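# Move office chair through self-closing door into yellow bay

## Task

Get the office chair past the self-closing door and leave it standing in the yellow-taped bay in the far room, with each of its five wheels fully within the tape and none resting on the tape itself. The door must have swung fully shut before the scene is ended. Either robot or both may do the work. At the end the robots must have released the chair and backed away from it, the chair must stay in the bay without any robot holding it, and no robot may have toppled or be left leaning.

## Robot and tools

ROBOTS. There are two identical Hello Robot Stretch 4 units, r1 and r2. Each has an omni-wheel base, a mast carrying a lift, an arm that telescopes straight ahead, a three-joint wrist (yaw, pitch, roll) and a two-finger gripper. Each is about 1.6 m tall, and its base rim lies within 0.23 m of the base origin. Each carries four cameras: head, head_left, head_right (both fisheye) and wrist, named like r1_head_camera or r2_wrist_camera.

FRAMES. Every robot reports in its own frames. The base frame sits on the floor under the middle of the base: x ahead, y to the left, z up. hand_pose is a point between the open fingertips, given in that base frame; its printed value may be slightly off. The odometry frame is the base frame as it was when the scene began. Only images, lidar_m and wrist_depth_mm reveal where one robot is relative to the other.

execute_actions. Argument "actions" is a list holding one action or nothing (empty = just report state and pictures). The action is an object keyed by "r1" and/or "r2". Under each robot key:
- "base": exactly one relative move measured from where the base last reported itself: {"translate_m": d} straight drive in metres, forward positive, -2 to 2; {"strafe_m": d} sideways in metres, left positive, -2 to 2; {"rotate_rad": d} spin in place in radians, counter-clockwise seen from above positive, -3.2 to 3.2.
- "joints": absolute targets by name, any subset: lift_m 0 to 1.2 (m); arm_m 0 to 0.55 (m extension); wrist_yaw_rad -1.134 to 4.276 (0 points ahead, positive turns left, 3.14 tucked back, above 3.4 the arm may block it); wrist_pitch_rad -1.117 to 4.259 (0 level, 1.57 pointing down); wrist_roll_rad -1.117 to 4.259 (0 fingers level, positive is clockwise viewed from behind the gripper); gripper_m -0.038 to 0.141 (fingertip gap in m; negative squeezes the tips together). Joint targets outside range get clipped and reported; other bad values or unknown keys reject the whole call.
- "pace": "slow", "default", "fast" or "max" (base up to 0.1/0.3/0.4/0.6 m/s and 1/2/3/4 rad/s; a raised lift lowers these caps, to 0.3 m/s and 1 rad/s at lift 1.2).
- "contact_limits": {"arm_m": value from 0 (gentlest) to 0.75 (firmest)}, default 0.5.
- Or alone: {"end_of_arm": "enable_torque"} to revive wrist or gripper motors that shut off.
All motions in an action start at once; no action runs over 15 s. Omitted parts may keep pushing toward earlier targets. "cameras" lists which images to return (omitted, null or ["all"] = every camera, [] = none). Example: {"r1": {"base": {"translate_m": 0.3}, "joints": {"gripper_m": 0.05}, "pace": "fast"}}.

wait: {"seconds": 0 to 10}; commands nothing, then reports like an empty action. Useful for letting the door close.
zoom_image: {"camera": name, "region": [x0, y0, x1, y1]} pixels from the top-left of that camera's latest full image, at most 504x504.
finished_scene: {"scene": number}; ends the scene for good and reports success. The chair must already be parked, released and the door shut.

READING RESULTS. base_status and joint_status tell how each motion ended: "done" (for the base this only means the wheels turned the commanded amount, slipping included), "off_target" (stopped short and may still push), "contact_stop_at_<key>" (blocked; that part goes slack), "limit_stop_at_<name>" (built-in limit), "time_out", "torque_fault" (wrist or gripper motor went limp; send enable_torque). "limit_stop_at_tilt" means leaning past 6 degrees; lift, arm and wheels go slack. on_its_own covers uncommanded parts; its "held at" is the held target, not the position. lidar_m: 12 distances in m, sector 1 straight ahead then counter-clockwise in 30-degree steps (4 left, 7 behind, 10 right); "-" means nothing seen or closer than 0.25 m; it misses glass, thin legs and much behind. wrist_depth_mm: 7x7 grid of depths, 100 to 2000 mm, read from top left. base_odometry counts wheel turns only; if turned_by_wheels and turned_by_imu differ by over about 0.1 rad, the base hit or slipped. base_tilt is in degrees, forward and right positive, with a fixed bias up to about 1.5. motor_effort is percent of maximum, with peak in brackets; wheel efforts positive mean turning right. A grip is not shown by gripper_m; look for a clear gripper effort change.

HAZARDS. Never let the two robots press on each other: once bases touch, further driving presses hard and can end the run. The two bases may travel up to about 3 cm apart per metre, so a shared load can be strained and tip a robot. Avoid turning or driving with over 1 kg in the gripper while arm_m exceeds 0.2, especially fast. Steady pushing or pulling with a high gripper or firm contact limit can tip a robot. Pressing the gripper into things can shut off the wrist. If fingertips jam on a surface, raise the lift. Wrist tilted up and strongly rolled can trigger limit_stop_at_own_body. To unfold at the start, send lift_m 0.4 and wrist_yaw_rad 0 together. Avoid slamming, dropping or shoving the chair or door hard. The world keeps moving while you compose each reply.

Each tool is called by a JSON object that holds its "method" and its "body", one argument or row to a line.

## Session

{"method": "execute_actions", "body": {
  "actions": []
}}

Scene clock: 0.00 s.
r1.base_odometry: x=+0.000 y=+0.000 heading=+0.000 (m, m, rad; r1's odometry frame)
r1.turned_by_wheels: +0.000 (rad since the last result)
r1.turned_by_imu: +0.000 (rad since the last result)
r1.base_tilt: forward=-0.2 right=+1.2 (deg)
r1.lidar_m: 2.67 1.31 0.86 0.81 0.82 1.07 2.03 2.06 2.60 3.91 1.39 2.58
r1.base_status: not commanded
r1.joint_positions: lift_m=+0.148 arm_m=+0.001 wrist_yaw_rad=+3.212 wrist_pitch_rad=-0.002 wrist_roll_rad=-0.001 gripper_m=+0.057
r1.joint_status: not commanded
r1.motor_effort: lift_m=+19 arm_m=-1 wrist_yaw_rad=+0 wrist_pitch_rad=-6 wrist_roll_rad=-1 gripper_m=-2 wheel_0=+0 wheel_1=+0 wheel_2=+0 (%)
r1.hand_pose: x=-0.1220 y=+0.0669 z=+0.3272 quat_wxyz=(-0.035, +0.001, +0.000, +0.999) (m; r1's base frame)
r1.wrist_depth_mm: - - 138 - - 1537 1098 / - - 134 - - 1576 1078 / - - 129 262 - 1618 1098 / - 106 133 279 - 1661 1098 / 142 137 - - - 1661 1118 / 188 1430 1430 1537 208 1366 1118 / 186 976 539 946 878 820 878
r2.base_odometry: x=+0.000 y=+0.000 heading=+0.000 (m, m, rad; r2's odometry frame)
r2.turned_by_wheels: +0.000 (rad since the last result)
r2.turned_by_imu: +0.000 (rad since the last result)
r2.base_tilt: forward=-0.2 right=+0.1 (deg)
r2.lidar_m: 1.28 1.18 1.23 1.57 1.97 2.02 2.58 1.60 1.56 2.91 2.74 1.89
r2.base_status: not commanded
r2.joint_positions: lift_m=+0.159 arm_m=+0.000 wrist_yaw_rad=+3.126 wrist_pitch_rad=-0.005 wrist_roll_rad=+0.008 gripper_m=+0.057
r2.joint_status: not commanded
r2.motor_effort: lift_m=+19 arm_m=+0 wrist_yaw_rad=+1 wrist_pitch_rad=-8 wrist_roll_rad=+2 gripper_m=-4 wheel_0=+0 wheel_1=+0 wheel_2=+0 (%)
r2.hand_pose: x=-0.1164 y=+0.0920 z=+0.3382 quat_wxyz=(+0.008, +0.003, +0.004, +1.000) (m; r2's base frame)
r2.wrist_depth_mm: - 138 - - - - 1708 / - 117 157 - - - 1708 / - 123 169 - - - 1756 / 140 140 - - - - 1756 / 1576 - - - - 1983 1661 / 976 1118 199 1042 946 1098 1118 / 235 732 778 - 842 715 768
pictures: r1_head_camera, r1_head_left_camera, r1_head_right_camera, r1_wrist_camera, r2_head_camera, r2_head_left_camera, r2_head_right_camera, r2_wrist_camera
Images, in order (width x height): r1_head_camera 420x560, r1_head_left_camera 420x672, r1_head_right_camera 420x672, r1_wrist_camera 616x392, r2_head_camera 420x560, r2_head_left_camera 420x672, r2_head_right_camera 420x672, r2_wrist_camera 616x392.

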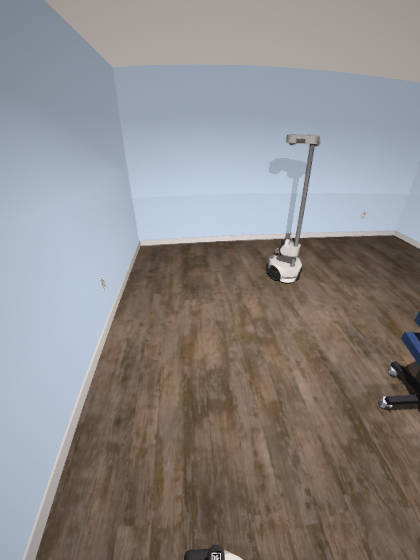

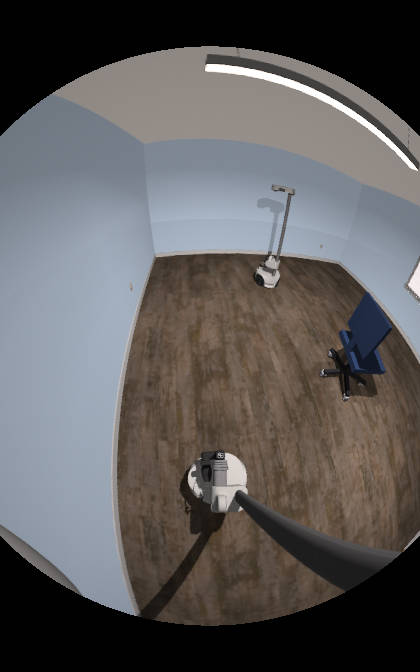

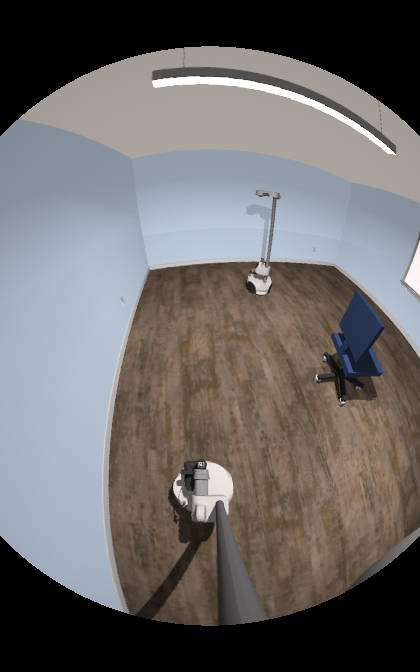

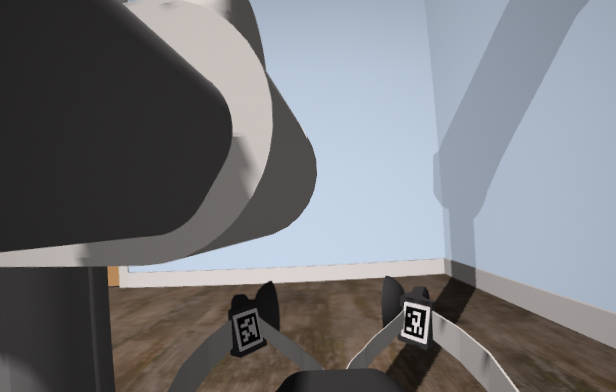

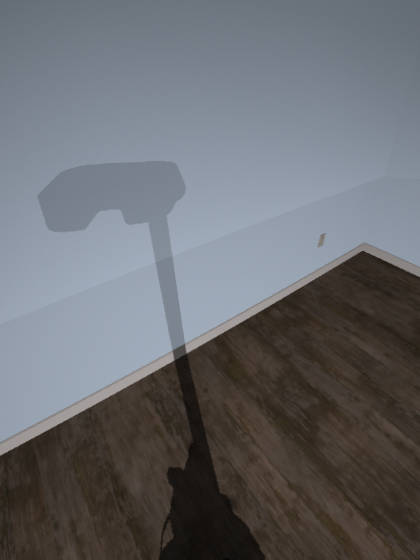

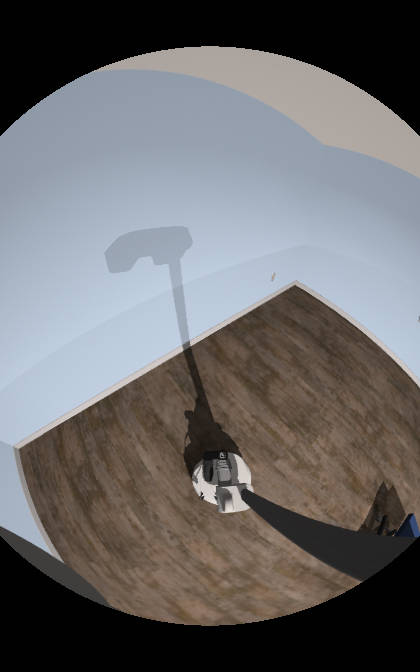

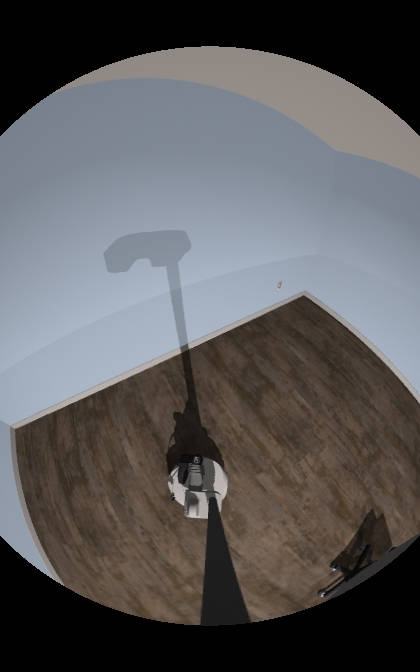

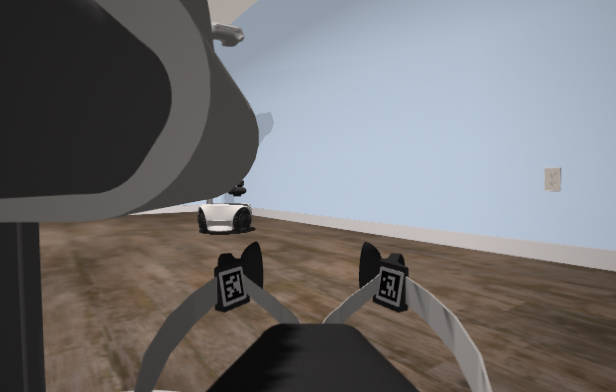

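{"method": "execute_actions", "body": {
  "actions": [
    {"r1":{"base":{"rotate_rad":-2.4},"pace":"fast"},"r2":{"base":{"rotate_rad":-2.6},"pace":"fast"}}
  ],
  "cameras": ["r1_head_camera","r1_head_left_camera","r2_head_camera","r2_head_left_camera"]
}}

Scene clock: 4.10 s.
r1.base_odometry: x=+0.000 y=+0.000 heading=-2.399 (m, m, rad; r1's odometry frame)
r1.turned_by_wheels: -2.399 (rad since the last result)
r1.turned_by_imu: -2.427 (rad since the last result)
r1.base_tilt: forward=-0.2 right=+1.2 (deg)
r1.lidar_m: 2.18 3.18 1.48 1.40 2.62 2.56 1.09 0.82 0.80 0.88 1.31 2.04
r1.base_status: done
r1.joint_positions: lift_m=+0.148 arm_m=+0.001 wrist_yaw_rad=+3.212 wrist_pitch_rad=-0.002 wrist_roll_rad=-0.001 gripper_m=+0.057
r1.joint_status: not commanded
r1.motor_effort: lift_m=+19(19) arm_m=-1(1) wrist_yaw_rad=+1(1) wrist_pitch_rad=-6(5) wrist_roll_rad=+0(0) gripper_m=-1(1) wheel_0=+3(8) wheel_1=+3(13) wheel_2=+4(13) (%)
r1.hand_pose: x=-0.1219 y=+0.0670 z=+0.3272 quat_wxyz=(-0.035, +0.001, +0.000, +0.999) (m; r1's base frame)
r1.wrist_depth_mm: - - 138 1576 - - - / - - 135 1499 - - - / - - 129 262 1983 - - / - 106 133 282 1983 - - / 142 138 1078 1464 1983 - - / 189 917 1042 1366 208 1366 1255 / 186 891 539 931 866 809 866
r2.base_odometry: x=+0.000 y=+0.000 heading=-2.600 (m, m, rad; r2's odometry frame)
r2.turned_by_wheels: -2.600 (rad since the last result)
r2.turned_by_imu: -2.544 (rad since the last result)
r2.base_tilt: forward=-0.2 right=+0.1 (deg)
r2.lidar_m: 1.56 1.55 2.89 2.75 1.85 1.28 1.18 1.24 1.66 1.97 2.04 2.59
r2.base_status: done
r2.joint_positions: lift_m=+0.159 arm_m=+0.000 wrist_yaw_rad=+3.126 wrist_pitch_rad=-0.005 wrist_roll_rad=+0.008 gripper_m=+0.057
r2.joint_status: not commanded
r2.motor_effort: lift_m=+19(19) arm_m=+0(0) wrist_yaw_rad=+1(2) wrist_pitch_rad=-9(6) wrist_roll_rad=+0(1) gripper_m=-3(2) wheel_0=-1(8) wheel_1=-2(10) wheel_2=-2(9) (%)
r2.hand_pose: x=-0.1164 y=+0.0920 z=+0.3382 quat_wxyz=(+0.008, +0.003, +0.004, +1.000) (m; r2's base frame)
r2.wrist_depth_mm: - 138 1336 1308 1366 1397 1397 / - 117 158 1336 1397 1430 1430 / - 124 169 1366 1397 1430 1430 / 140 141 1366 1366 1366 1430 1430 / 1308 1336 1308 1366 1397 1397 1499 / 946 1160 200 1060 976 1118 1118 / 235 732 788 - 831 723 768
pictures: r1_head_camera, r1_head_left_camera, r2_head_camera, r2_head_left_camera
Images, in order (width x height): r1_head_camera 420x560, r1_head_left_camera 420x672, r2_head_camera 420x560, r2_head_left_camera 420x672.

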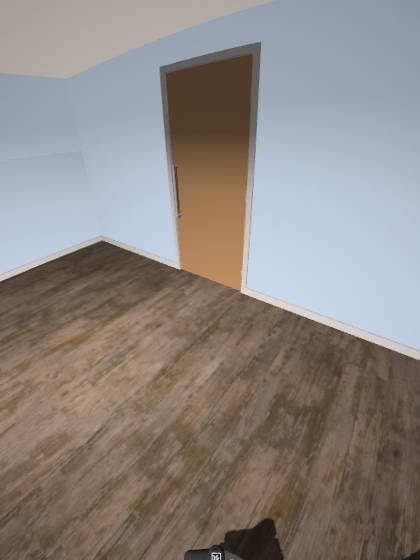

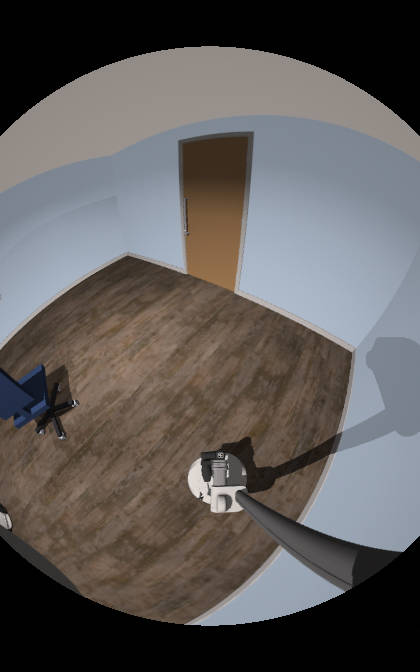

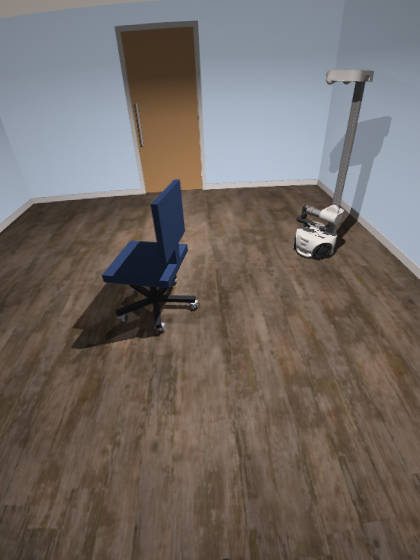

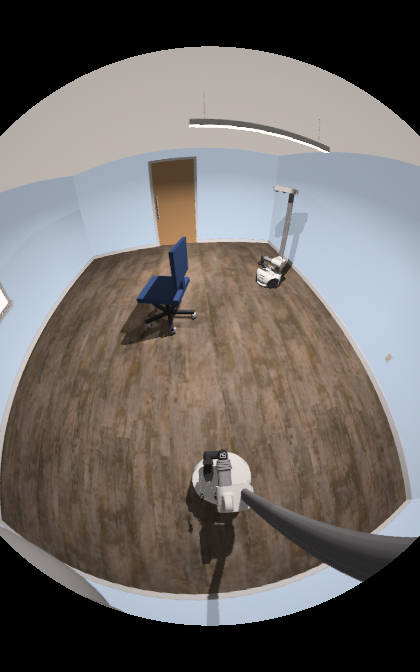

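{"method": "zoom_image", "body": {
  "camera": "r1_head_camera",
  "region": [130, 30, 290, 310]
}}

{"method": "zoom_image", "body": {
  "camera": "r2_head_camera",
  "region": [60, 10, 260, 350]
}}

Region (130, 30, 290, 310) of r1_head_camera's 420x560 image, scaled by 1.800, with more detail than that image has; it fills the left 288 columns of this view, and the rest is white.

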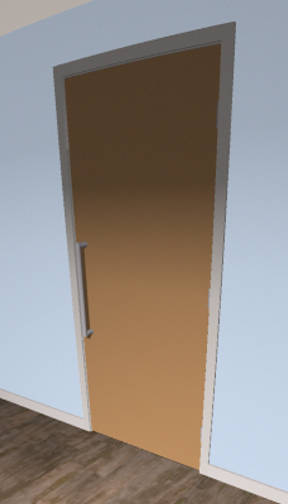

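Region (60, 10, 260, 350) of r2_head_camera's 420x560 image, scaled by 1.482, with more detail than that image has; it fills the left 296 columns of this view, and the rest is white.

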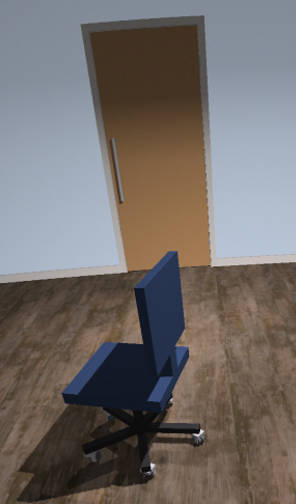

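{"method": "execute_actions", "body": {
  "actions": [
    {"r1":{"base":{"rotate_rad":0.38},"pace":"fast"},"r2":{"base":{"strafe_m":0.4},"pace":"fast"}}
  ],
  "cameras": []
}}

{"method": "execute_actions", "body": {
  "actions": [
    {"r1":{"base":{"translate_m":2.0},"joints":{"lift_m":0.65,"wrist_yaw_rad":0,"gripper_m":0.12},"pace":"max"},"r2":{"base":{"translate_m":0.7},"joints":{"lift_m":0.4,"wrist_yaw_rad":0,"gripper_m":0.13},"pace":"fast"}}
  ],
  "cameras": []
}}

{"method": "execute_actions", "body": {
  "actions": [
    {"r1":{"base":{"rotate_rad":-0.99},"pace":"fast"},"r2":{"joints":{"lift_m":0.12},"pace":"fast"}}
  ]
}}

Scene clock: 21.63 s.
r1.base_odometry: x=+0.000 y=+0.000 heading=-2.020 (m, m, rad; r1's odometry frame)
r1.turned_by_wheels: +0.379 (rad since the last result)
r1.turned_by_imu: +0.382 (rad since the last result)
r1.base_tilt: forward=-0.1 right=+1.3 (deg)
r1.lidar_m: 2.73 3.90 1.38 2.75 3.73 1.26 0.86 0.81 0.84 1.10 2.03 2.09
r1.base_status: done
r1.joint_positions: lift_m=+0.148 arm_m=+0.001 wrist_yaw_rad=+3.212 wrist_pitch_rad=-0.002 wrist_roll_rad=-0.001 gripper_m=+0.057
r1.joint_status: not commanded
r1.motor_effort: lift_m=+19(19) arm_m=-1(1) wrist_yaw_rad=+0(0) wrist_pitch_rad=-6(6) wrist_roll_rad=+0(0) gripper_m=-2(2) wheel_0=-3(4) wheel_1=-3(10) wheel_2=-4(11) (%)
r1.hand_pose: x=-0.1219 y=+0.0670 z=+0.3272 quat_wxyz=(-0.035, +0.001, +0.000, +0.999) (m; r1's base frame)
r1.wrist_depth_mm: - - 138 1138 1281 1537 1756 / - - 134 1118 1255 1499 1756 / - - 129 263 1229 1464 1708 / - 106 133 281 1255 1397 1708 / 142 138 946 1060 1229 1430 1661 / 189 866 917 1060 208 1308 1281 / 186 842 535 946 878 820 878
r2.base_odometry: x=+0.206 y=-0.343 heading=-2.600 (m, m, rad; r2's odometry frame)
r2.turned_by_wheels: +0.000 (rad since the last result)
r2.turned_by_imu: +0.002 (rad since the last result)
r2.base_tilt: forward=-0.2 right=+0.1 (deg)
r2.lidar_m: 1.50 3.59 2.48 2.34 1.89 1.28 1.21 1.25 1.68 2.37 2.43 2.74
r2.base_status: done
r2.joint_positions: lift_m=+0.159 arm_m=+0.000 wrist_yaw_rad=+3.126 wrist_pitch_rad=-0.005 wrist_roll_rad=+0.008 gripper_m=+0.057
r2.joint_status: not commanded
r2.motor_effort: lift_m=+19(19) arm_m=+0(0) wrist_yaw_rad=+2(1) wrist_pitch_rad=-5(6) wrist_roll_rad=+1(0) gripper_m=-4(4) wheel_0=+2(12) wheel_1=+0(11) wheel_2=+0(3) (%)
r2.hand_pose: x=-0.1164 y=+0.0920 z=+0.3382 quat_wxyz=(+0.008, +0.003, +0.004, +1.000) (m; r2's base frame)
r2.wrist_depth_mm: - 138 1336 1336 1366 1397 1430 / - 117 157 1366 1366 1397 1499 / - 124 169 1366 1430 1430 1430 / 140 141 1366 1397 1430 1430 1397 / 1308 1366 1336 1430 1430 1430 1464 / 946 1138 198 1042 946 1138 1138 / 234 741 778 - 831 715 768
pictures: none
No camera images: the call's "cameras" was empty. Leave "cameras" out to get every camera's image.

Scene clock: 26.43 s.
r1.base_odometry: x=-0.868 y=-1.802 heading=-2.020 (m, m, rad; r1's odometry frame)
r1.turned_by_wheels: +0.000 (rad since the last result)
r1.turned_by_imu: -0.007 (rad since the last result)
r1.base_tilt: forward=-0.1 right=+1.2 (deg)
r1.lidar_m: 1.25 2.23 2.29 3.00 1.54 1.65 2.66 2.49 1.45 1.00 0.92 0.89
r1.base_status: done
r1.joint_positions: lift_m=+0.650 arm_m=+0.001 wrist_yaw_rad=+0.000 wrist_pitch_rad=-0.002 wrist_roll_rad=-0.001 gripper_m=+0.120
r1.joint_status: all done
r1.motor_effort: lift_m=+21(22) arm_m=-1(1) wrist_yaw_rad=-1(5) wrist_pitch_rad=-6(6) wrist_roll_rad=+0(0) gripper_m=-1(6) wheel_0=+0(11) wheel_1=+1(11) wheel_2=+2(19) (%)
r1.hand_pose: x=+0.4605 y=-0.0874 z=+0.8287 quat_wxyz=(+1.000, +0.000, -0.001, +0.000) (m; r1's base frame)
r1.wrist_depth_mm: 1863 - - 1464 1042 798 668 / 1808 - - 1464 1060 820 683 / 1756 1983 - 1499 1060 820 683 / 1756 1983 - 1537 1078 831 691 / 1756 1921 - 1499 1060 820 683 / 1756 1983 - 1537 1078 211 691 / 1756 1921 - 163 946 778 699
r2.base_odometry: x=-0.394 y=-0.704 heading=-2.600 (m, m, rad; r2's odometry frame)
r2.turned_by_wheels: +0.000 (rad since the last result)
r2.turned_by_imu: +0.001 (rad since the last result)
r2.base_tilt: forward=-0.2 right=+0.1 (deg)
r2.lidar_m: 0.81 0.94 2.49 2.35 2.45 2.03 1.92 1.99 2.47 2.35 2.39 3.16
r2.base_status: done
r2.joint_positions: lift_m=+0.400 arm_m=+0.000 wrist_yaw_rad=+0.000 wrist_pitch_rad=-0.005 wrist_roll_rad=+0.008 gripper_m=+0.130
r2.joint_status: all done
r2.motor_effort: lift_m=+23(25) arm_m=+0(0) wrist_yaw_rad=+0(4) wrist_pitch_rad=-4(5) wrist_roll_rad=+1(1) gripper_m=-2(8) wheel_0=+1(7) wheel_1=+1(6) wheel_2=+2(12) (%)
r2.hand_pose: x=+0.4592 y=-0.0873 z=+0.5793 quat_wxyz=(+1.000, +0.004, -0.002, +0.000) (m; r2's base frame)
r2.wrist_depth_mm: - - - - - - - / - - - 976 - - - / - - - 991 - - - / - - - - - - - / - 809 809 820 - - - / 1808 1537 866 621 1537 1708 1808 / 1255 1182 1118 - 1366 1182 1255
pictures: none
No camera images: the call's "cameras" was empty. Leave "cameras" out to get every camera's image.

Scene clock: 28.20 s.
r1.base_odometry: x=-0.868 y=-1.802 heading=-3.009 (m, m, rad; r1's odometry frame)
r1.turned_by_wheels: -0.989 (rad since the last result)
r1.turned_by_imu: -1.001 (rad since the last result)
r1.base_tilt: forward=-0.1 right=+1.1 (deg)
r1.lidar_m: 0.90 0.89 1.34 2.23 2.34 3.15 1.52 3.58 2.62 2.49 1.35 0.97
r1.base_status: done
r1.joint_positions: lift_m=+0.650 arm_m=+0.001 wrist_yaw_rad=+0.000 wrist_pitch_rad=-0.002 wrist_roll_rad=-0.001 gripper_m=+0.120
r1.joint_status: not commanded
r1.motor_effort: lift_m=+21(21) arm_m=-1(1) wrist_yaw_rad=+0(1) wrist_pitch_rad=-5(6) wrist_roll_rad=+0(0) gripper_m=-1(1) wheel_0=+2(4) wheel_1=+2(11) wheel_2=+3(12) (%)
r1.hand_pose: x=+0.4605 y=-0.0875 z=+0.8287 quat_wxyz=(+1.000, +0.000, -0.001, +0.000) (m; r1's base frame)
r1.wrist_depth_mm: 768 750 741 732 723 732 715 / 759 741 732 741 723 715 707 / 759 750 741 723 732 707 715 / 750 741 723 723 723 707 707 / 759 723 732 732 723 715 699 / 732 732 715 715 707 211 691 / 732 732 723 163 699 691 699
r2.base_odometry: x=-0.394 y=-0.704 heading=-2.600 (m, m, rad; r2's odometry frame)
r2.turned_by_wheels: +0.000 (rad since the last result)
r2.turned_by_imu: +0.000 (rad since the last result)
r2.base_tilt: forward=-0.2 right=+0.1 (deg)
r2.lidar_m: 0.78 0.92 2.49 2.38 2.46 2.04 1.91 2.00 2.48 2.34 2.39 3.14
r2.base_status: not commanded
r2.joint_positions: lift_m=+0.120 arm_m=+0.000 wrist_yaw_rad=+0.000 wrist_pitch_rad=-0.005 wrist_roll_rad=+0.008 gripper_m=+0.130
r2.joint_status: all done
r2.motor_effort: lift_m=+14(20) arm_m=+0(0) wrist_yaw_rad=-1(2) wrist_pitch_rad=-4(6) wrist_roll_rad=+1(1) gripper_m=-1(0) wheel_0=+1(1) wheel_1=+1(1) wheel_2=+1(1) (%)
r2.hand_pose: x=+0.4591 y=-0.0874 z=+0.3000 quat_wxyz=(+1.000, +0.004, -0.003, +0.000) (m; r2's base frame)
r2.wrist_depth_mm: - - - 991 - - - / - - - - - - - / - 676 640 778 - - - / - - - - - - - / 1808 1808 917 1808 1808 1756 1756 / 991 750 634 878 854 917 1008 / 683 683 654 - 732 647 683
pictures: r1_head_camera, r1_head_left_camera, r1_head_right_camera, r1_wrist_camera, r2_head_camera, r2_head_left_camera, r2_head_right_camera, r2_wrist_camera
Images, in order (width x height): r1_head_camera 420x560, r1_head_left_camera 420x672, r1_head_right_camera 420x672, r1_wrist_camera 616x392, r2_head_camera 420x560, r2_head_left_camera 420x672, r2_head_right_camera 420x672, r2_wrist_camera 616x392.

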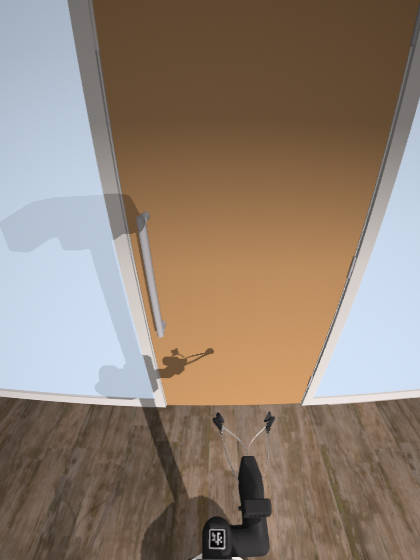

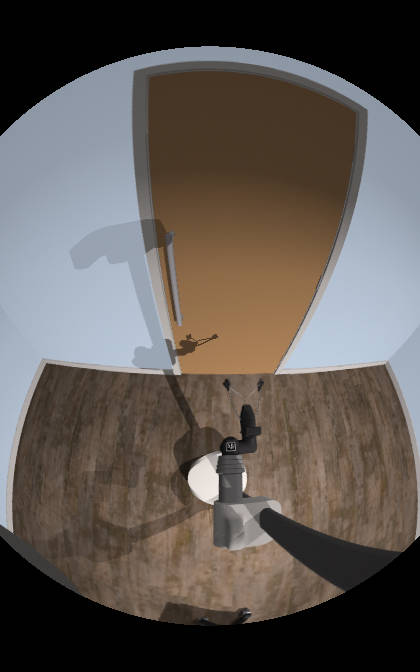

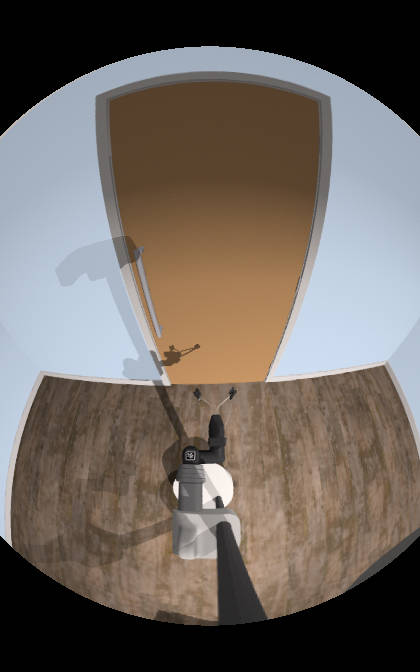

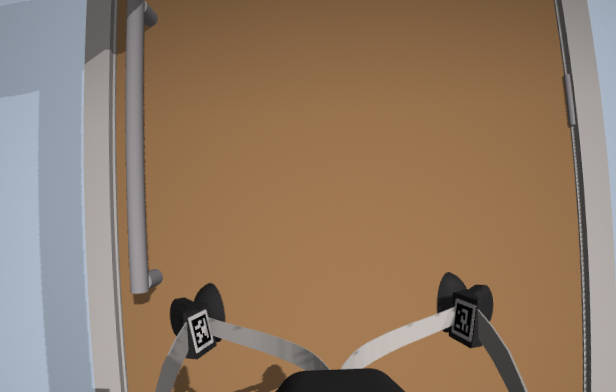

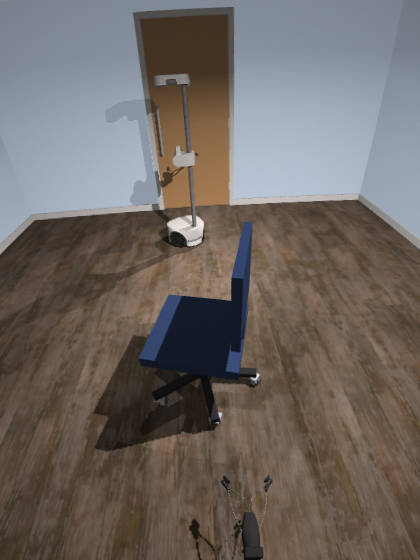

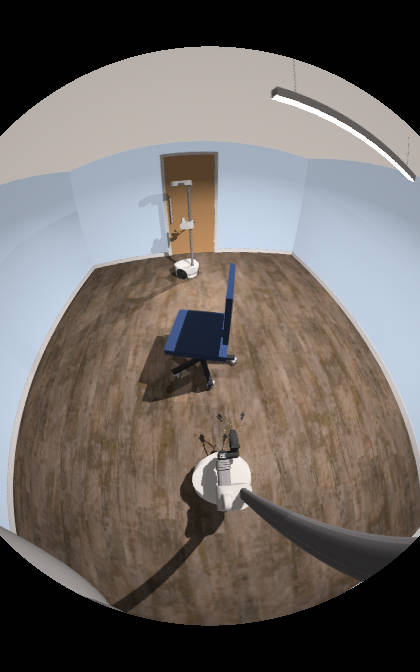

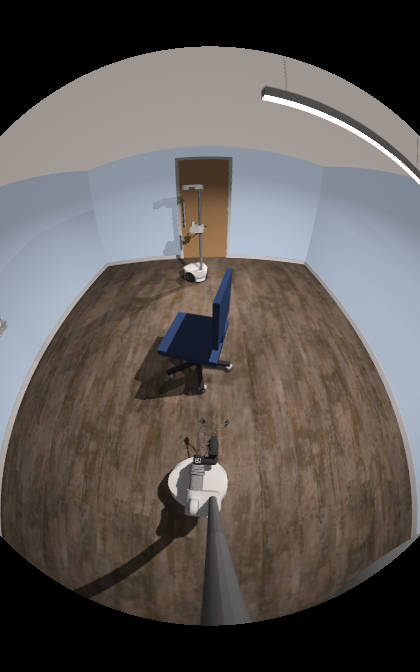

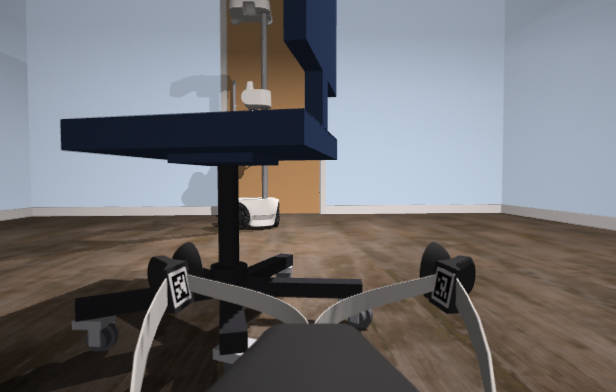

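{"method": "execute_actions", "body": {
  "actions": [
    {"r1":{"base":{"strafe_m":0.345},"joints":{"arm_m":0.25},"pace":"fast"},"r2":{"base":{"rotate_rad":0.045},"joints":{"lift_m":0.09,"arm_m":0.2},"pace":"fast"}}
  ],
  "cameras": ["r1_wrist_camera","r1_head_camera","r2_wrist_camera","r2_head_camera"]
}}

Scene clock: 49.23 s.
r1.base_odometry: x=-0.823 y=-2.144 heading=-3.009 (m, m, rad; r1's odometry frame)
r1.turned_by_wheels: +0.000 (rad since the last result)
r1.turned_by_imu: -0.001 (rad since the last result)
r1.base_tilt: forward=-0.1 right=+1.2 (deg)
r1.lidar_m: 0.87 0.96 1.33 1.86 2.00 2.69 1.56 1.61 2.96 2.82 1.31 0.97
r1.base_status: done
r1.joint_positions: lift_m=+0.650 arm_m=+0.249 wrist_yaw_rad=+0.000 wrist_pitch_rad=-0.002 wrist_roll_rad=-0.001 gripper_m=+0.120
r1.joint_status: all done
r1.motor_effort: lift_m=+21(21) arm_m=+6(7) wrist_yaw_rad=+0(2) wrist_pitch_rad=-6(5) wrist_roll_rad=+0(0) gripper_m=+0(0) wheel_0=+1(12) wheel_1=+0(15) wheel_2=+0(3) (%)
r1.hand_pose: x=+0.7085 y=-0.0874 z=+0.8287 quat_wxyz=(+1.000, +0.000, -0.001, +0.000) (m; r1's base frame)
r1.wrist_depth_mm: 492 492 480 477 469 466 462 / 488 484 477 469 469 462 462 / 488 484 466 469 469 459 459 / 484 480 462 466 466 455 449 / 480 473 459 466 459 455 452 / 477 469 449 462 462 211 452 / 473 469 452 163 455 449 445
r2.base_odometry: x=-0.394 y=-0.704 heading=-2.555 (m, m, rad; r2's odometry frame)
r2.turned_by_wheels: +0.045 (rad since the last result)
r2.turned_by_imu: +0.046 (rad since the last result)
r2.base_tilt: forward=-0.2 right=+0.1 (deg)
r2.lidar_m: 0.81 0.97 2.47 2.36 2.49 2.02 1.92 2.02 2.44 2.33 2.43 3.29
r2.base_status: done
r2.joint_positions: lift_m=+0.090 arm_m=+0.198 wrist_yaw_rad=+0.000 wrist_pitch_rad=-0.005 wrist_roll_rad=+0.008 gripper_m=+0.130
r2.joint_status: all done
r2.motor_effort: lift_m=+14(14) arm_m=+9(13) wrist_yaw_rad=+0(1) wrist_pitch_rad=-5(6) wrist_roll_rad=+1(2) gripper_m=+0(0) wheel_0=+0(5) wheel_1=-1(4) wheel_2=+1(5) (%)
r2.hand_pose: x=+0.6577 y=-0.0874 z=+0.2700 quat_wxyz=(+1.000, +0.004, -0.003, +0.000) (m; r2's base frame)
r2.wrist_depth_mm: - - - - - - - / 500 459 433 413 - - - / - - 634 831 - - - / - - - - - - - / 1576 1618 699 1618 1576 1618 1618 / 904 591 559 676 647 842 891 / 559 634 580 - 627 597 634
pictures: r1_head_camera, r1_wrist_camera, r2_head_camera, r2_wrist_camera
Images, in order (width x height): r1_head_camera 420x560, r1_wrist_camera 616x392, r2_head_camera 420x560, r2_wrist_camera 616x392.

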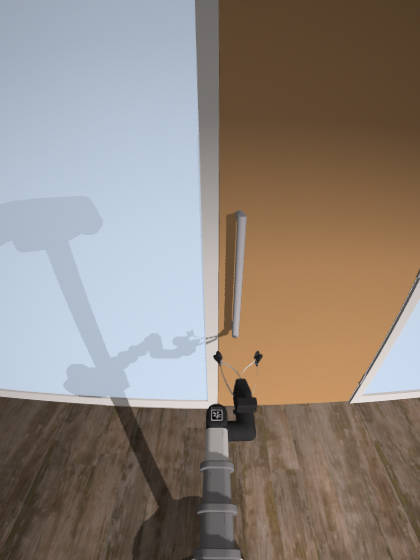

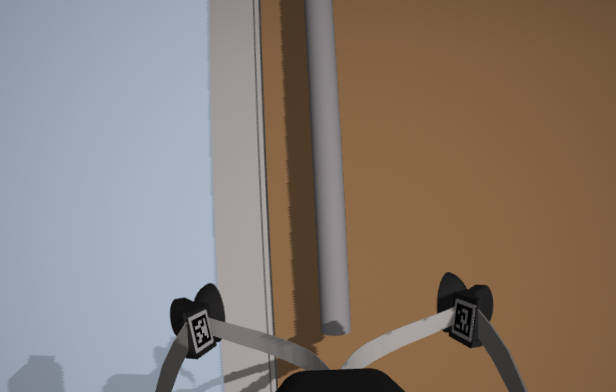

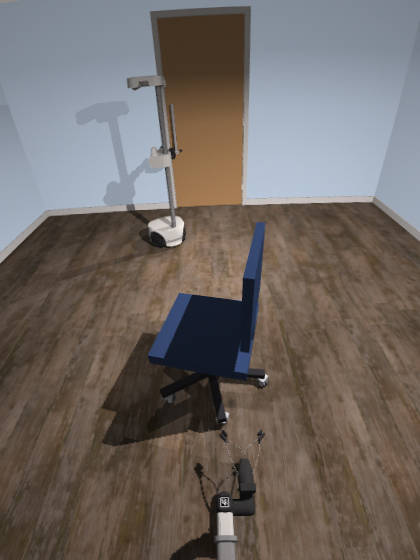

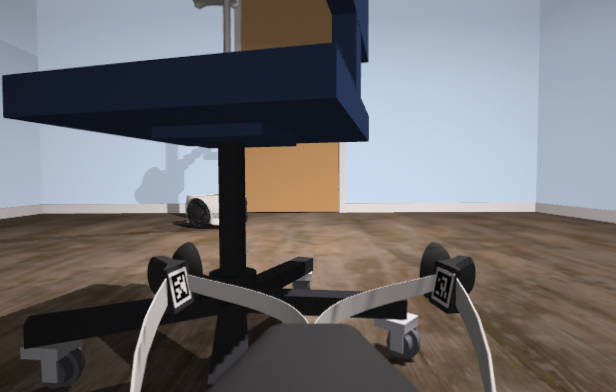

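{"method": "execute_actions", "body": {
  "actions": [
    {"r1":{"joints":{"arm_m":0.41,"lift_m":0.68,"gripper_m":0.07},"contact_limits":{"arm_m":0.2}},"r2":{"base":{"strafe_m":0.143},"pace":"fast"}}
  ],
  "cameras": ["r1_wrist_camera","r1_head_camera","r2_wrist_camera"]
}}

Scene clock: 53.40 s.
r1.base_odometry: x=-0.823 y=-2.144 heading=-3.009 (m, m, rad; r1's odometry frame)
r1.turned_by_wheels: +0.000 (rad since the last result)
r1.turned_by_imu: -0.001 (rad since the last result)
r1.base_tilt: forward=-0.2 right=+1.2 (deg)
r1.lidar_m: 0.84 0.97 1.30 1.88 1.98 2.71 1.57 1.64 2.96 2.83 1.34 0.98
r1.base_status: not commanded
r1.joint_positions: lift_m=+0.680 arm_m=+0.409 wrist_yaw_rad=+0.000 wrist_pitch_rad=-0.002 wrist_roll_rad=-0.001 gripper_m=+0.070
r1.joint_status: all done
r1.motor_effort: lift_m=+22(23) arm_m=+6(11) wrist_yaw_rad=+0(0) wrist_pitch_rad=-6(5) wrist_roll_rad=-1(0) gripper_m=-2(0) wheel_0=+1(1) wheel_1=+0(0) wheel_2=+0(0) (%)
r1.contact_limits: arm_m 0.2
r1.hand_pose: x=+0.8684 y=-0.0874 z=+0.8586 quat_wxyz=(+1.000, +0.000, -0.001, +0.000) (m; r1's base frame)
r1.wrist_depth_mm: 322 317 304 274 307 306 301 / 320 315 300 231 307 304 301 / 317 314 297 229 306 301 300 / 315 312 296 232 303 298 297 / 314 309 294 303 300 300 294 / 312 307 290 303 215 296 294 / 309 306 289 220 294 291 291
r2.base_odometry: x=-0.315 y=-0.823 heading=-2.555 (m, m, rad; r2's odometry frame)
r2.turned_by_wheels: +0.000 (rad since the last result)
r2.turned_by_imu: +0.001 (rad since the last result)
r2.base_tilt: forward=-0.2 right=+0.1 (deg)
r2.lidar_m: 0.81 3.25 2.31 2.19 2.34 2.01 1.92 2.01 2.62 2.48 2.59 0.83
r2.base_status: done
r2.joint_positions: lift_m=+0.090 arm_m=+0.198 wrist_yaw_rad=+0.000 wrist_pitch_rad=-0.005 wrist_roll_rad=+0.008 gripper_m=+0.130
r2.joint_status: not commanded
r2.motor_effort: lift_m=+14(14) arm_m=+9(9) wrist_yaw_rad=+0(2) wrist_pitch_rad=-7(5) wrist_roll_rad=+1(1) gripper_m=+0(0) wheel_0=+1(10) wheel_1=-1(11) wheel_2=+0(0) (%)
r2.hand_pose: x=+0.6577 y=-0.0874 z=+0.2700 quat_wxyz=(+1.000, +0.004, -0.003, +0.000) (m; r2's base frame)
r2.wrist_depth_mm: - - - - - - - / - 500 466 442 415 - - / - - 820 634 831 - - / - - - - - - - / 1661 1618 1661 1397 1618 1661 1576 / 904 768 591 603 661 768 904 / 621 564 627 - 661 597 615
pictures: r1_head_camera, r1_wrist_camera, r2_wrist_camera
Images, in order (width x height): r1_head_camera 420x560, r1_wrist_camera 616x392, r2_wrist_camera 616x392.

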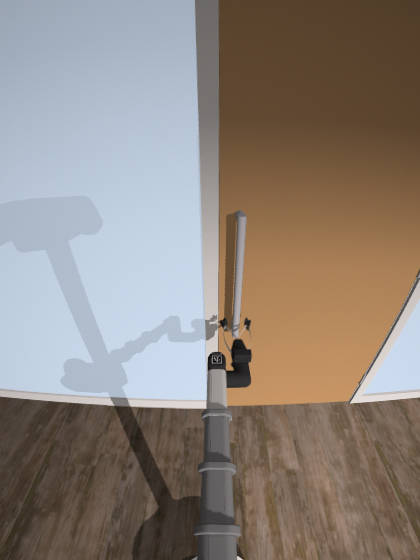

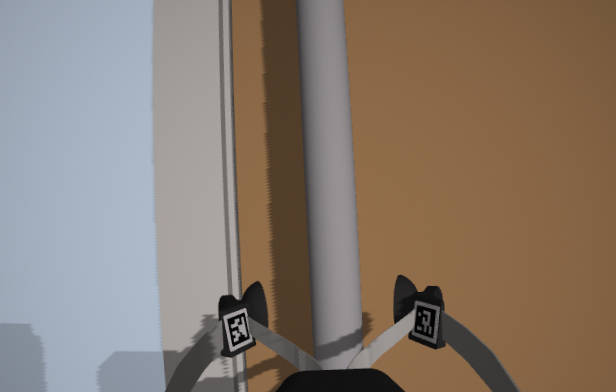

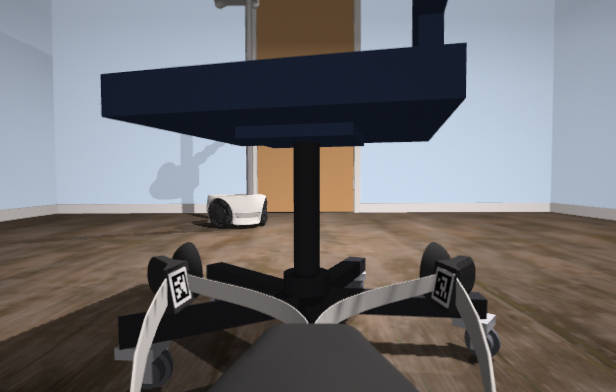

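{"method": "execute_actions", "body": {
  "actions": [
    {"r1":{"joints":{"arm_m":0.435},"contact_limits":{"arm_m":0.2}},"r2":{"base":{"translate_m":0.40}}}
  ],
  "cameras": []
}}

{"method": "execute_actions", "body": {
  "actions": [
    {"r1":{"joints":{"gripper_m":-0.005}}}
  ],
  "cameras": ["r1_wrist_camera","r1_head_camera","r2_wrist_camera","r2_head_camera"]
}}

Scene clock: 58.60 s.
r1.base_odometry: x=-0.823 y=-2.144 heading=-3.009 (m, m, rad; r1's odometry frame)
r1.turned_by_wheels: +0.000 (rad since the last result)
r1.turned_by_imu: -0.002 (rad since the last result)
r1.base_tilt: forward=-0.1 right=+1.2 (deg)
r1.lidar_m: 0.87 0.97 1.33 1.88 1.98 2.69 1.56 1.60 2.96 2.84 1.32 0.97
r1.base_status: not commanded
r1.joint_positions: lift_m=+0.680 arm_m=+0.434 wrist_yaw_rad=+0.000 wrist_pitch_rad=-0.002 wrist_roll_rad=-0.001 gripper_m=+0.070
r1.joint_status: all done
r1.motor_effort: lift_m=+23(23) arm_m=+6(3) wrist_yaw_rad=+0(0) wrist_pitch_rad=-6(6) wrist_roll_rad=-1(0) gripper_m=-2(2) wheel_0=+1(1) wheel_1=+0(0) wheel_2=+0(0) (%)
r1.contact_limits: arm_m 0.2
r1.hand_pose: x=+0.8934 y=-0.0874 z=+0.8586 quat_wxyz=(+1.000, +0.000, -0.001, +0.000) (m; r1's base frame)
r1.wrist_depth_mm: 297 291 287 208 283 279 278 / 293 289 287 204 282 278 276 / 290 289 283 204 279 277 276 / 289 286 282 204 278 276 273 / 287 283 276 206 276 273 272 / 286 283 268 211 207 271 268 / 285 281 266 195 271 267 267
r2.base_odometry: x=-0.648 y=-1.044 heading=-2.555 (m, m, rad; r2's odometry frame)
r2.turned_by_wheels: +0.000 (rad since the last result)
r2.turned_by_imu: +0.001 (rad since the last result)
r2.base_tilt: forward=-0.2 right=+0.1 (deg)
r2.lidar_m: 0.47 0.55 2.35 2.20 2.35 2.40 2.30 2.39 2.60 2.48 2.58 0.44
r2.base_status: done
r2.joint_positions: lift_m=+0.090 arm_m=+0.198 wrist_yaw_rad=+0.000 wrist_pitch_rad=-0.005 wrist_roll_rad=+0.008 gripper_m=+0.130
r2.joint_status: not commanded
r2.motor_effort: lift_m=+14(14) arm_m=+10(9) wrist_yaw_rad=+0(0) wrist_pitch_rad=-6(4) wrist_roll_rad=+1(1) gripper_m=+0(1) wheel_0=+2(7) wheel_1=+1(5) wheel_2=+0(9) (%)
r2.hand_pose: x=+0.6577 y=-0.0874 z=+0.2700 quat_wxyz=(+1.000, +0.004, -0.003, +0.000) (m; r2's base frame)
r2.wrist_depth_mm: 208 205 195 185 178 197 211 / - 334 262 262 262 340 445 / - - - 273 - - - / - - - 273 - - - / 1661 1661 1618 277 1661 1576 1618 / 917 854 788 272 554 854 904 / 627 500 433 - 591 591 627
pictures: none
No camera images: the call's "cameras" was empty. Leave "cameras" out to get every camera's image.

Scene clock: 60.13 s.
r1.base_odometry: x=-0.823 y=-2.144 heading=-3.009 (m, m, rad; r1's odometry frame)
r1.turned_by_wheels: +0.000 (rad since the last result)
r1.turned_by_imu: -0.001 (rad since the last result)
r1.base_tilt: forward=-0.1 right=+1.3 (deg)
r1.lidar_m: 0.85 0.97 1.31 1.88 1.95 2.67 1.56 1.57 2.99 2.83 1.31 0.96
r1.base_status: not commanded
r1.joint_positions: lift_m=+0.680 arm_m=+0.435 wrist_yaw_rad=-0.003 wrist_pitch_rad=-0.002 wrist_roll_rad=-0.001 gripper_m=-0.005
r1.joint_status: all done
r1.motor_effort: lift_m=+23(23) arm_m=+3(5) wrist_yaw_rad=+8(14) wrist_pitch_rad=-6(5) wrist_roll_rad=+0(0) gripper_m=-17(18) wheel_0=+0(1) wheel_1=+0(0) wheel_2=+0(0) (%)
r1.hand_pose: x=+0.8937 y=-0.0883 z=+0.8586 quat_wxyz=(+1.000, +0.000, -0.001, -0.001) (m; r1's base frame)
r1.wrist_depth_mm: 294 290 278 199 276 273 272 / 293 289 277 197 273 272 271 / 290 287 274 193 272 270 267 / 289 285 272 193 270 268 266 / 285 283 272 193 267 266 265 / 283 281 266 189 193 264 264 / 283 278 176 185 193 151 263
r2.base_odometry: x=-0.648 y=-1.044 heading=-2.555 (m, m, rad; r2's odometry frame)
r2.turned_by_wheels: +0.000 (rad since the last result)
r2.turned_by_imu: +0.000 (rad since the last result)
r2.base_tilt: forward=-0.2 right=+0.1 (deg)
r2.lidar_m: 0.47 0.56 2.34 2.20 2.32 2.43 2.31 2.42 2.59 2.48 2.58 0.45
r2.base_status: not commanded
r2.joint_positions: lift_m=+0.090 arm_m=+0.198 wrist_yaw_rad=+0.000 wrist_pitch_rad=-0.005 wrist_roll_rad=+0.008 gripper_m=+0.130
r2.joint_status: not commanded
r2.motor_effort: lift_m=+14(14) arm_m=+9(9) wrist_yaw_rad=+0(1) wrist_pitch_rad=-4(5) wrist_roll_rad=+2(0) gripper_m=-1(2) wheel_0=+2(2) wheel_1=+1(1) wheel_2=+0(0) (%)
r2.hand_pose: x=+0.6577 y=-0.0874 z=+0.2700 quat_wxyz=(+1.000, +0.004, -0.003, +0.000) (m; r2's base frame)
r2.wrist_depth_mm: 210 206 195 185 178 198 212 / - 336 263 264 263 340 445 / - - - 273 - - - / - - - 274 - - - / 1661 1618 1618 274 1618 1576 1576 / 904 842 778 271 554 820 904 / 627 504 436 - 597 591 621
pictures: r1_head_camera, r1_wrist_camera, r2_head_camera, r2_wrist_camera
Images, in order (width x height): r1_head_camera 420x560, r1_wrist_camera 616x392, r2_head_camera 420x560, r2_wrist_camera 616x392.

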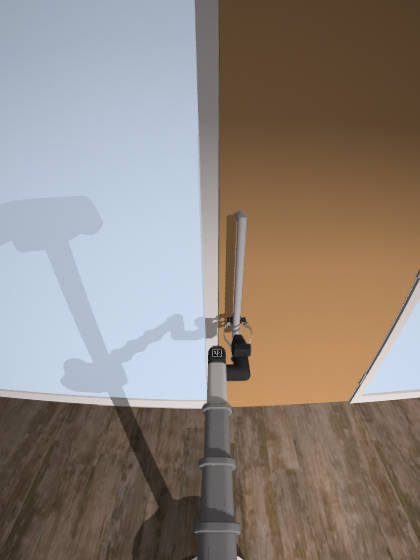

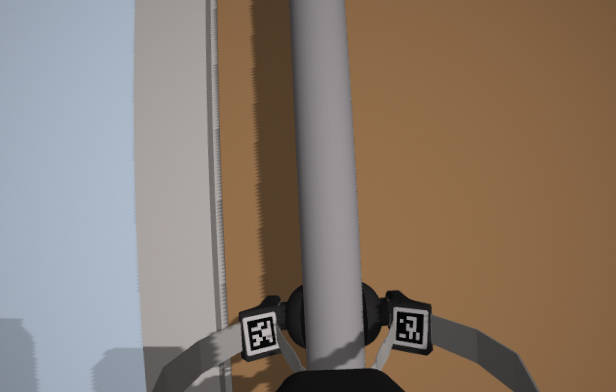

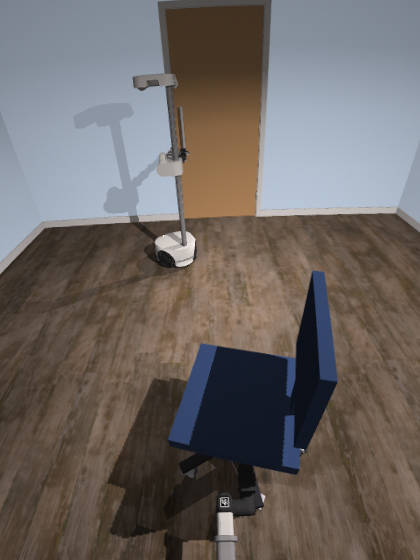

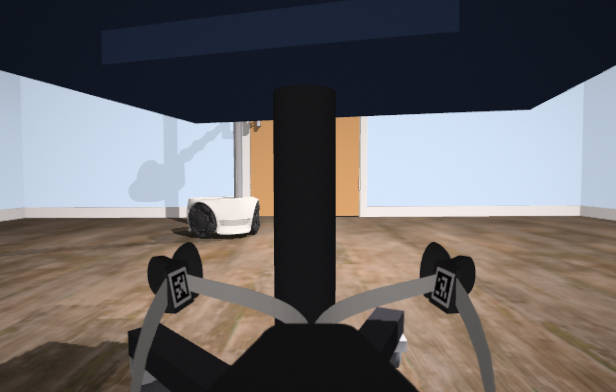

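{"method": "execute_actions", "body": {
  "actions": [
    {"r1":{"base":{"translate_m":-0.18},"joints":{"wrist_yaw_rad":-0.07}},"r2":{"base":{"translate_m":0.075}}}
  ],
  "cameras": ["r1_wrist_camera","r1_head_camera","r2_wrist_camera","r2_head_camera"]
}}

Scene clock: 73.23 s.
r1.base_odometry: x=-0.644 y=-2.120 heading=-3.013 (m, m, rad; r1's odometry frame)
r1.turned_by_wheels: -0.004 (rad since the last result)
r1.turned_by_imu: -0.006 (rad since the last result)
r1.base_tilt: forward=-0.1 right=+1.3 (deg)
r1.lidar_m: 0.83 1.14 1.57 1.89 1.94 2.68 1.37 1.38 2.96 2.84 1.60 0.96
r1.base_status: done
r1.joint_positions: lift_m=+0.680 arm_m=+0.435 wrist_yaw_rad=-0.086 wrist_pitch_rad=-0.002 wrist_roll_rad=-0.001 gripper_m=-0.005
r1.joint_status: all done
r1.on_its_own: wrist_yaw_rad is at rest, and its effort (+46) is outside its rest range (-13 to +13)
r1.motor_effort: lift_m=+22(23) arm_m=+0(3) wrist_yaw_rad=+46(51) wrist_pitch_rad=-6(7) wrist_roll_rad=+0(0) gripper_m=-16(20) wheel_0=-22(22) wheel_1=-13(15) wheel_2=-10(21) (%)
r1.hand_pose: x=+0.8858 y=-0.1119 z=+0.8585 quat_wxyz=(+0.999, +0.000, -0.001, -0.043) (m; r1's base frame)
r1.wrist_depth_mm: 462 466 252 197 293 322 349 / 455 459 251 259 291 319 347 / 455 459 250 258 286 314 343 / 449 455 249 255 285 310 338 / 449 455 247 252 282 309 332 / 442 452 245 189 184 304 330 / 445 449 165 182 182 166 327
r2.base_odometry: x=-0.710 y=-1.086 heading=-2.554 (m, m, rad; r2's odometry frame)
r2.turned_by_wheels: +0.000 (rad since the last result)
r2.turned_by_imu: +0.002 (rad since the last result)
r2.base_tilt: forward=-0.2 right=+0.1 (deg)
r2.lidar_m: 0.39 0.48 2.37 2.21 2.35 2.52 2.39 2.53 2.60 2.47 2.54 0.35
r2.base_status: done
r2.joint_positions: lift_m=+0.090 arm_m=+0.198 wrist_yaw_rad=+0.000 wrist_pitch_rad=-0.005 wrist_roll_rad=+0.008 gripper_m=+0.130
r2.joint_status: not commanded
r2.motor_effort: lift_m=+14(14) arm_m=+9(9) wrist_yaw_rad=+0(0) wrist_pitch_rad=-5(4) wrist_roll_rad=+2(1) gripper_m=+0(1) wheel_0=+2(7) wheel_1=+2(4) wheel_2=+0(10) (%)
r2.hand_pose: x=+0.6577 y=-0.0874 z=+0.2700 quat_wxyz=(+1.000, +0.004, -0.003, +0.000) (m; r2's base frame)
r2.wrist_depth_mm: 201 163 165 165 164 178 211 / - 336 262 193 263 338 382 / - - - 194 - - - / - - - 196 - - - / 1661 1618 1576 197 1661 1618 1661 / 891 842 778 196 768 820 904 / 621 418 634 - 488 591 627
pictures: r1_head_camera, r1_wrist_camera, r2_head_camera, r2_wrist_camera
Images, in order (width x height): r1_head_camera 420x560, r1_wrist_camera 616x392, r2_head_camera 420x560, r2_wrist_camera 616x392.

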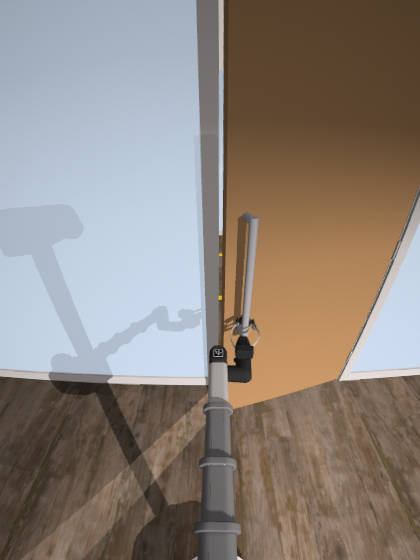

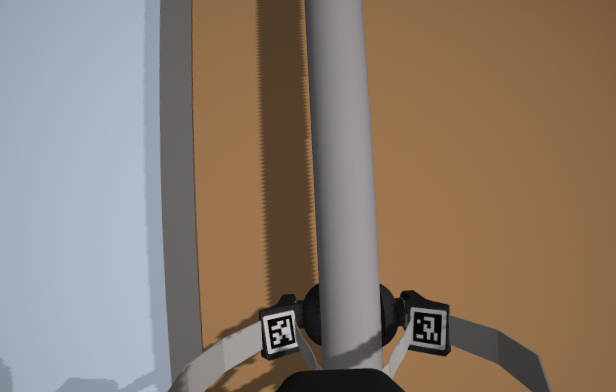

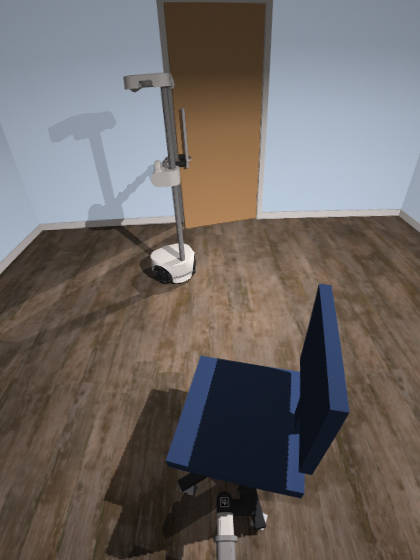

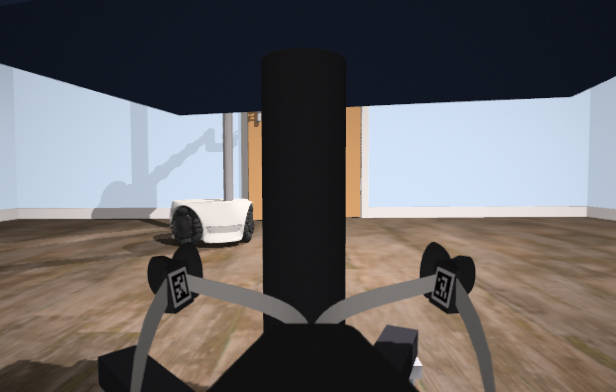

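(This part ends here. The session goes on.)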